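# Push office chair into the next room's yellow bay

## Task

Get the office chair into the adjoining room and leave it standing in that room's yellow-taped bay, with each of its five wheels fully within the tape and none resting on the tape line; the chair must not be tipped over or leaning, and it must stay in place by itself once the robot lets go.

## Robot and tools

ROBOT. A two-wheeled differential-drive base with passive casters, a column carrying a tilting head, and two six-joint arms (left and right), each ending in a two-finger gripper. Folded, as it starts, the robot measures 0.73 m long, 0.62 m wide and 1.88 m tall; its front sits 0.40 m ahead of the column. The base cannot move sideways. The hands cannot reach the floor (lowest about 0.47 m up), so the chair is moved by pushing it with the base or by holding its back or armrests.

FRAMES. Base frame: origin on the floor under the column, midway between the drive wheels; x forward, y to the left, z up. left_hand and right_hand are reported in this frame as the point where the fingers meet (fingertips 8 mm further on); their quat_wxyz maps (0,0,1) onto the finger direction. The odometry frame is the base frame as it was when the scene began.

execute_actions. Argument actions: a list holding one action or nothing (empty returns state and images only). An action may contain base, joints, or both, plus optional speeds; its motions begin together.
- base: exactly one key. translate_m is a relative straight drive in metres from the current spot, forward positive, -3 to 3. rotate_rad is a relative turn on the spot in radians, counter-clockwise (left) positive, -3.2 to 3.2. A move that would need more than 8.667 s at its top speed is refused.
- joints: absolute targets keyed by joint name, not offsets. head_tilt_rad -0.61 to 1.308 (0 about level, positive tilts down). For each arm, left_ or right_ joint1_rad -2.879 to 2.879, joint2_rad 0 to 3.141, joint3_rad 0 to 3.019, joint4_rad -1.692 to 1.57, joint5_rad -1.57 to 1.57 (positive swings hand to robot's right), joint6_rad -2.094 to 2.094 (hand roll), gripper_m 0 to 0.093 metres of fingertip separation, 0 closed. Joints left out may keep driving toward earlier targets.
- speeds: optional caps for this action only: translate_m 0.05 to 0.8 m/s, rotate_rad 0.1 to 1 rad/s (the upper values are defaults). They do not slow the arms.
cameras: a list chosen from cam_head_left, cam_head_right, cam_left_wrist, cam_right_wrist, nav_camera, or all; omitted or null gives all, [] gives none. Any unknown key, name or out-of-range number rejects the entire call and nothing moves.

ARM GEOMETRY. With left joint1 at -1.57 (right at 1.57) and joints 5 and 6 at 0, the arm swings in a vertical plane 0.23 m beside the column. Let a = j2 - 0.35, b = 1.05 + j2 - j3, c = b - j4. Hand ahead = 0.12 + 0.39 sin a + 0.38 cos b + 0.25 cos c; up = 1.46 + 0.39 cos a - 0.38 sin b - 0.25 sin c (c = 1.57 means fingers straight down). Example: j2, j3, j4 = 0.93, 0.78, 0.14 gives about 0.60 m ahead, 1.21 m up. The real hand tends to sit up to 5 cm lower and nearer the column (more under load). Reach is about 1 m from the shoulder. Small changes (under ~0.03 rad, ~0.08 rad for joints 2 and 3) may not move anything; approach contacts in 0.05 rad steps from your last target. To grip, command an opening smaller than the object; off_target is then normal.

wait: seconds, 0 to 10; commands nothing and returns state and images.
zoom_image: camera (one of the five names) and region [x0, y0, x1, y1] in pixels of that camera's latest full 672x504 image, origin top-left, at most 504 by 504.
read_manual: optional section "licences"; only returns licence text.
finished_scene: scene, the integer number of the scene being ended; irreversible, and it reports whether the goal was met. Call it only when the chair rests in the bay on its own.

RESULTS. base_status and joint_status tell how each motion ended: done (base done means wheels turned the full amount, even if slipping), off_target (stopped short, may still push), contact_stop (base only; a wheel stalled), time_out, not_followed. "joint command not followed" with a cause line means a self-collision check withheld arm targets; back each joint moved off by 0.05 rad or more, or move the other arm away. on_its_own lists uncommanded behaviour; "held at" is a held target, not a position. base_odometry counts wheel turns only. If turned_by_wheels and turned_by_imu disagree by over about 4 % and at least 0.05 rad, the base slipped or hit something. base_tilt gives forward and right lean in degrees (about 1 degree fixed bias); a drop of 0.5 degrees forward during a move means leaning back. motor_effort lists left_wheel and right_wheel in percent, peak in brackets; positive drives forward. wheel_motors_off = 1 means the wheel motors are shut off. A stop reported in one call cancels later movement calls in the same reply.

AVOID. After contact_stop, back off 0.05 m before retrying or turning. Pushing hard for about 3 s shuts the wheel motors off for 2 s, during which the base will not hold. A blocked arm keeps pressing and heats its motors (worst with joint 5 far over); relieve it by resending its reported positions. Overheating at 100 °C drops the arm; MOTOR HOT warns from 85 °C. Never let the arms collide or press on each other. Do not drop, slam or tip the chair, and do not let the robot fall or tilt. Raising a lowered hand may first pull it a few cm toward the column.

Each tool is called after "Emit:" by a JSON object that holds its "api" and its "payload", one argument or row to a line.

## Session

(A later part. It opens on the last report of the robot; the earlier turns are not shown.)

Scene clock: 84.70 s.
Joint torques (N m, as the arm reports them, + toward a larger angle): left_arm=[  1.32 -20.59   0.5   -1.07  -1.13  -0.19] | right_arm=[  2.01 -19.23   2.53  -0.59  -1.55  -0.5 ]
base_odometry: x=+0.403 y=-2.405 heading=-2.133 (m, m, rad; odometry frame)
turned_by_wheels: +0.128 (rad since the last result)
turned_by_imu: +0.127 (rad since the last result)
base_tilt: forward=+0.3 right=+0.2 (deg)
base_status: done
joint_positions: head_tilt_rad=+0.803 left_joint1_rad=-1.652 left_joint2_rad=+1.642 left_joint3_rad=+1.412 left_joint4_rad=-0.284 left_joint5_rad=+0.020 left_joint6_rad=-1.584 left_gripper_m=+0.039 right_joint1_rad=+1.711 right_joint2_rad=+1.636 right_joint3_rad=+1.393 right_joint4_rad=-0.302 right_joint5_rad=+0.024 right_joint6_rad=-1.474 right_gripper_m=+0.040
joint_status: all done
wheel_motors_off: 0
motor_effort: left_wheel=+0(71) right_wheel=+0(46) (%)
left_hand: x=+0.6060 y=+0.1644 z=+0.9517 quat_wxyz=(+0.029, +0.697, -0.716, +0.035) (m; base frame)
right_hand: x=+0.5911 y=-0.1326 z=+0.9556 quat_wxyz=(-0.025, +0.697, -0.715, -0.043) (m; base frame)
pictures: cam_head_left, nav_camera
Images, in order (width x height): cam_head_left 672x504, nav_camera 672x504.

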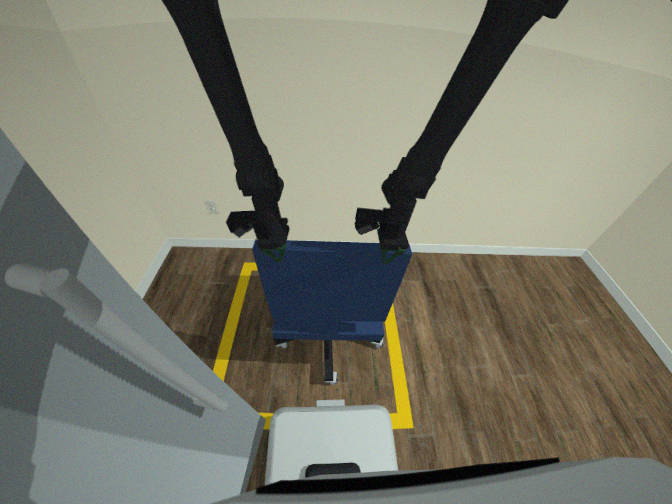

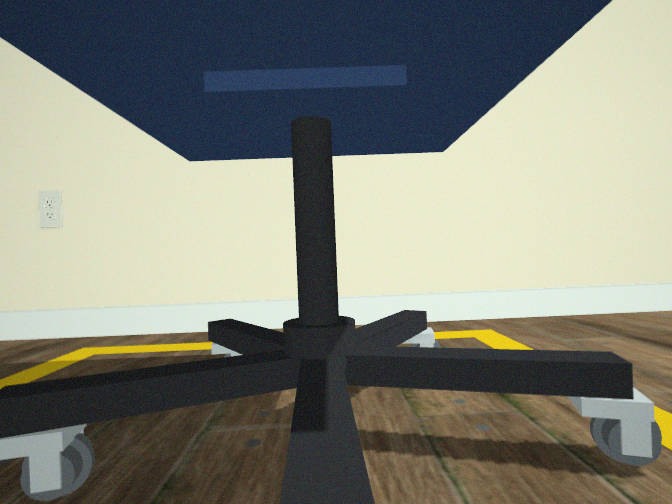

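Emit:
{"api": "execute_actions", "payload": {
  "actions": [
    {"base":{"rotate_rad":0.04},"speeds":{"rotate_rad":0.1},"joints":{"left_joint1_rad":-1.53,"right_joint1_rad":1.83}}
  ],
  "cameras": ["cam_head_left","nav_camera"]
}}

Scene clock: 87.97 s.
Joint torques (N m, as the arm reports them, + toward a larger angle): left_arm=[  1.15 -19.62   2.04  -1.    -0.89  -0.56] | right_arm=[  2.36 -21.67   0.15  -1.47  -0.9   -0.73]
base_odometry: x=+0.403 y=-2.405 heading=-2.095 (m, m, rad; odometry frame)
turned_by_wheels: +0.038 (rad since the last result)
turned_by_imu: +0.037 (rad since the last result)
base_tilt: forward=+0.2 right=+0.2 (deg)
base_status: done
joint_positions: head_tilt_rad=+0.803 left_joint1_rad=-1.540 left_joint2_rad=+1.633 left_joint3_rad=+1.396 left_joint4_rad=-0.290 left_joint5_rad=+0.014 left_joint6_rad=-1.554 left_gripper_m=+0.039 right_joint1_rad=+1.819 right_joint2_rad=+1.664 right_joint3_rad=+1.419 right_joint4_rad=-0.283 right_joint5_rad=+0.010 right_joint6_rad=-1.449 right_gripper_m=+0.040
joint_status: all done
wheel_motors_off: 0
motor_effort: left_wheel=-3(85) right_wheel=+0(37) (%)
left_hand: x=+0.6003 y=+0.2436 z=+0.9520 quat_wxyz=(-0.003, +0.707, -0.708, -0.005) (m; base frame)
right_hand: x=+0.5900 y=-0.0535 z=+0.9577 quat_wxyz=(-0.066, +0.704, -0.702, -0.077) (m; base frame)
pictures: cam_head_left, nav_camera
Images, in order (width x height): cam_head_left 672x504, nav_camera 672x504.

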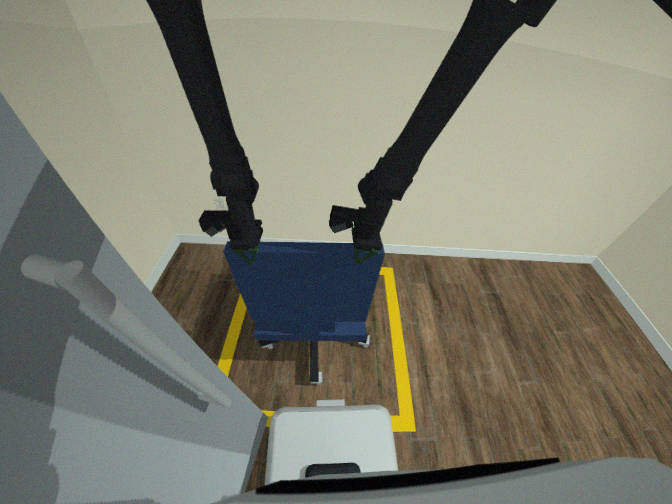

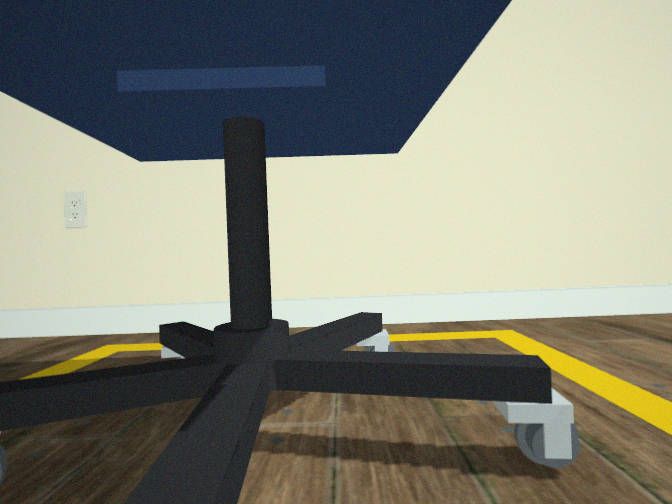

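Emit:
{"api": "execute_actions", "payload": {
  "actions": [
    {"joints":{"left_gripper_m":0.093,"right_gripper_m":0.093,"left_joint1_rad":-1.54,"right_joint1_rad":1.819,"left_joint6_rad":-1.554,"right_joint6_rad":-1.449}}
  ],
  "cameras": []
}}

Emit:
{"api": "execute_actions", "payload": {
  "actions": [
    {"joints":{"left_joint2_rad":1.54,"left_joint3_rad":1.33,"right_joint2_rad":1.56,"right_joint3_rad":1.35}}
  ],
  "cameras": []
}}

Emit:
{"api": "execute_actions", "payload": {
  "actions": [
    {"joints":{"left_joint2_rad":1.42,"left_joint3_rad":1.25,"right_joint2_rad":1.44,"right_joint3_rad":1.27}}
  ],
  "cameras": ["cam_head_left","nav_camera"]
}}

Scene clock: 92.63 s.
Joint torques (N m, as the arm reports them, + toward a larger angle): left_arm=[ -0.46 -19.31   2.33  -0.17  -0.32  -0.12] | right_arm=[  1.57 -20.43   2.81   0.03  -0.55  -0.09]
base_odometry: x=+0.403 y=-2.405 heading=-2.095 (m, m, rad; odometry frame)
turned_by_wheels: +0.000 (rad since the last result)
turned_by_imu: +0.000 (rad since the last result)
base_tilt: forward=+0.3 right=+0.2 (deg)
base_status: not commanded
joint_positions: head_tilt_rad=+0.803 left_joint1_rad=-1.540 left_joint2_rad=+1.633 left_joint3_rad=+1.394 left_joint4_rad=-0.309 left_joint5_rad=+0.003 left_joint6_rad=-1.546 left_gripper_m=+0.093 right_joint1_rad=+1.819 right_joint2_rad=+1.652 right_joint3_rad=+1.389 right_joint4_rad=-0.318 right_joint5_rad=+0.003 right_joint6_rad=-1.439 right_gripper_m=+0.093
joint_status: all done
wheel_motors_off: 0
motor_effort: left_wheel=-7(7) right_wheel=+3(5) (%)
left_hand: x=+0.5946 y=+0.2453 z=+0.9519 quat_wxyz=(+0.000, +0.704, -0.710, -0.017) (m; base frame)
right_hand: x=+0.5688 y=-0.0555 z=+0.9606 quat_wxyz=(-0.047, +0.703, -0.703, -0.097) (m; base frame)
pictures: none
No camera images: the call's "cameras" was empty. Leave "cameras" out to get every camera's image.

Scene clock: 93.53 s.
Joint torques (N m, as the arm reports them, + toward a larger angle): left_arm=[  0.14 -20.41   2.75   0.23  -0.29  -0.11] | right_arm=[  1.29 -19.06   3.59   0.3   -0.53  -0.07]
base_odometry: x=+0.403 y=-2.405 heading=-2.095 (m, m, rad; odometry frame)
turned_by_wheels: +0.000 (rad since the last result)
turned_by_imu: +0.000 (rad since the last result)
base_tilt: forward=+0.2 right=+0.3 (deg)
base_status: not commanded
joint_positions: head_tilt_rad=+0.803 left_joint1_rad=-1.540 left_joint2_rad=+1.538 left_joint3_rad=+1.326 left_joint4_rad=-0.312 left_joint5_rad=+0.003 left_joint6_rad=-1.547 left_gripper_m=+0.093 right_joint1_rad=+1.819 right_joint2_rad=+1.559 right_joint3_rad=+1.345 right_joint4_rad=-0.321 right_joint5_rad=+0.002 right_joint6_rad=-1.440 right_gripper_m=+0.093
joint_status: all done
wheel_motors_off: 0
motor_effort: left_wheel=-8(9) right_wheel=+5(6) (%)
left_hand: x=+0.5981 y=+0.2444 z=+0.9892 quat_wxyz=(-0.008, +0.704, -0.710, -0.009) (m; base frame)
right_hand: x=+0.5880 y=-0.0614 z=+0.9991 quat_wxyz=(-0.066, +0.701, -0.705, -0.083) (m; base frame)
pictures: none
No camera images: the call's "cameras" was empty. Leave "cameras" out to get every camera's image.

Scene clock: 94.60 s.
Joint torques (N m, as the arm reports them, + toward a larger angle): left_arm=[  0.06 -19.3    2.97   0.41  -0.31  -0.13] | right_arm=[  1.05 -18.87   4.21   0.57  -0.55  -0.08]
base_odometry: x=+0.403 y=-2.405 heading=-2.095 (m, m, rad; odometry frame)
turned_by_wheels: +0.000 (rad since the last result)
turned_by_imu: +0.000 (rad since the last result)
base_tilt: forward=+0.4 right=+0.3 (deg)
base_status: not commanded
joint_positions: head_tilt_rad=+0.803 left_joint1_rad=-1.540 left_joint2_rad=+1.417 left_joint3_rad=+1.245 left_joint4_rad=-0.317 left_joint5_rad=+0.003 left_joint6_rad=-1.547 left_gripper_m=+0.093 right_joint1_rad=+1.819 right_joint2_rad=+1.440 right_joint3_rad=+1.264 right_joint4_rad=-0.325 right_joint5_rad=+0.002 right_joint6_rad=-1.441 right_gripper_m=+0.093
joint_status: all done
wheel_motors_off: 0
motor_effort: left_wheel=-7(9) right_wheel=+5(5) (%)
left_hand: x=+0.6015 y=+0.2432 z=+1.0364 quat_wxyz=(-0.021, +0.704, -0.710, +0.003) (m; base frame)
right_hand: x=+0.5918 y=-0.0709 z=+1.0446 quat_wxyz=(-0.079, +0.700, -0.706, -0.073) (m; base frame)
pictures: cam_head_left, nav_camera
Images, in order (width x height): cam_head_left 672x504, nav_camera 672x504.

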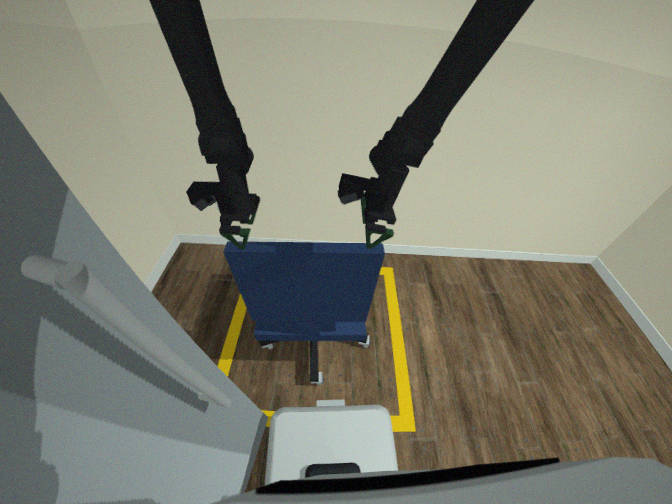

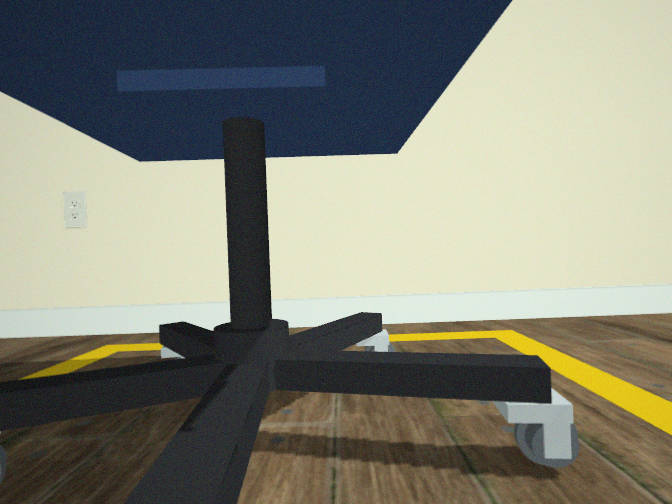

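Emit:
{"api": "finished_scene", "payload": {
  "scene": 2
}}

The scene is finished: the task was done.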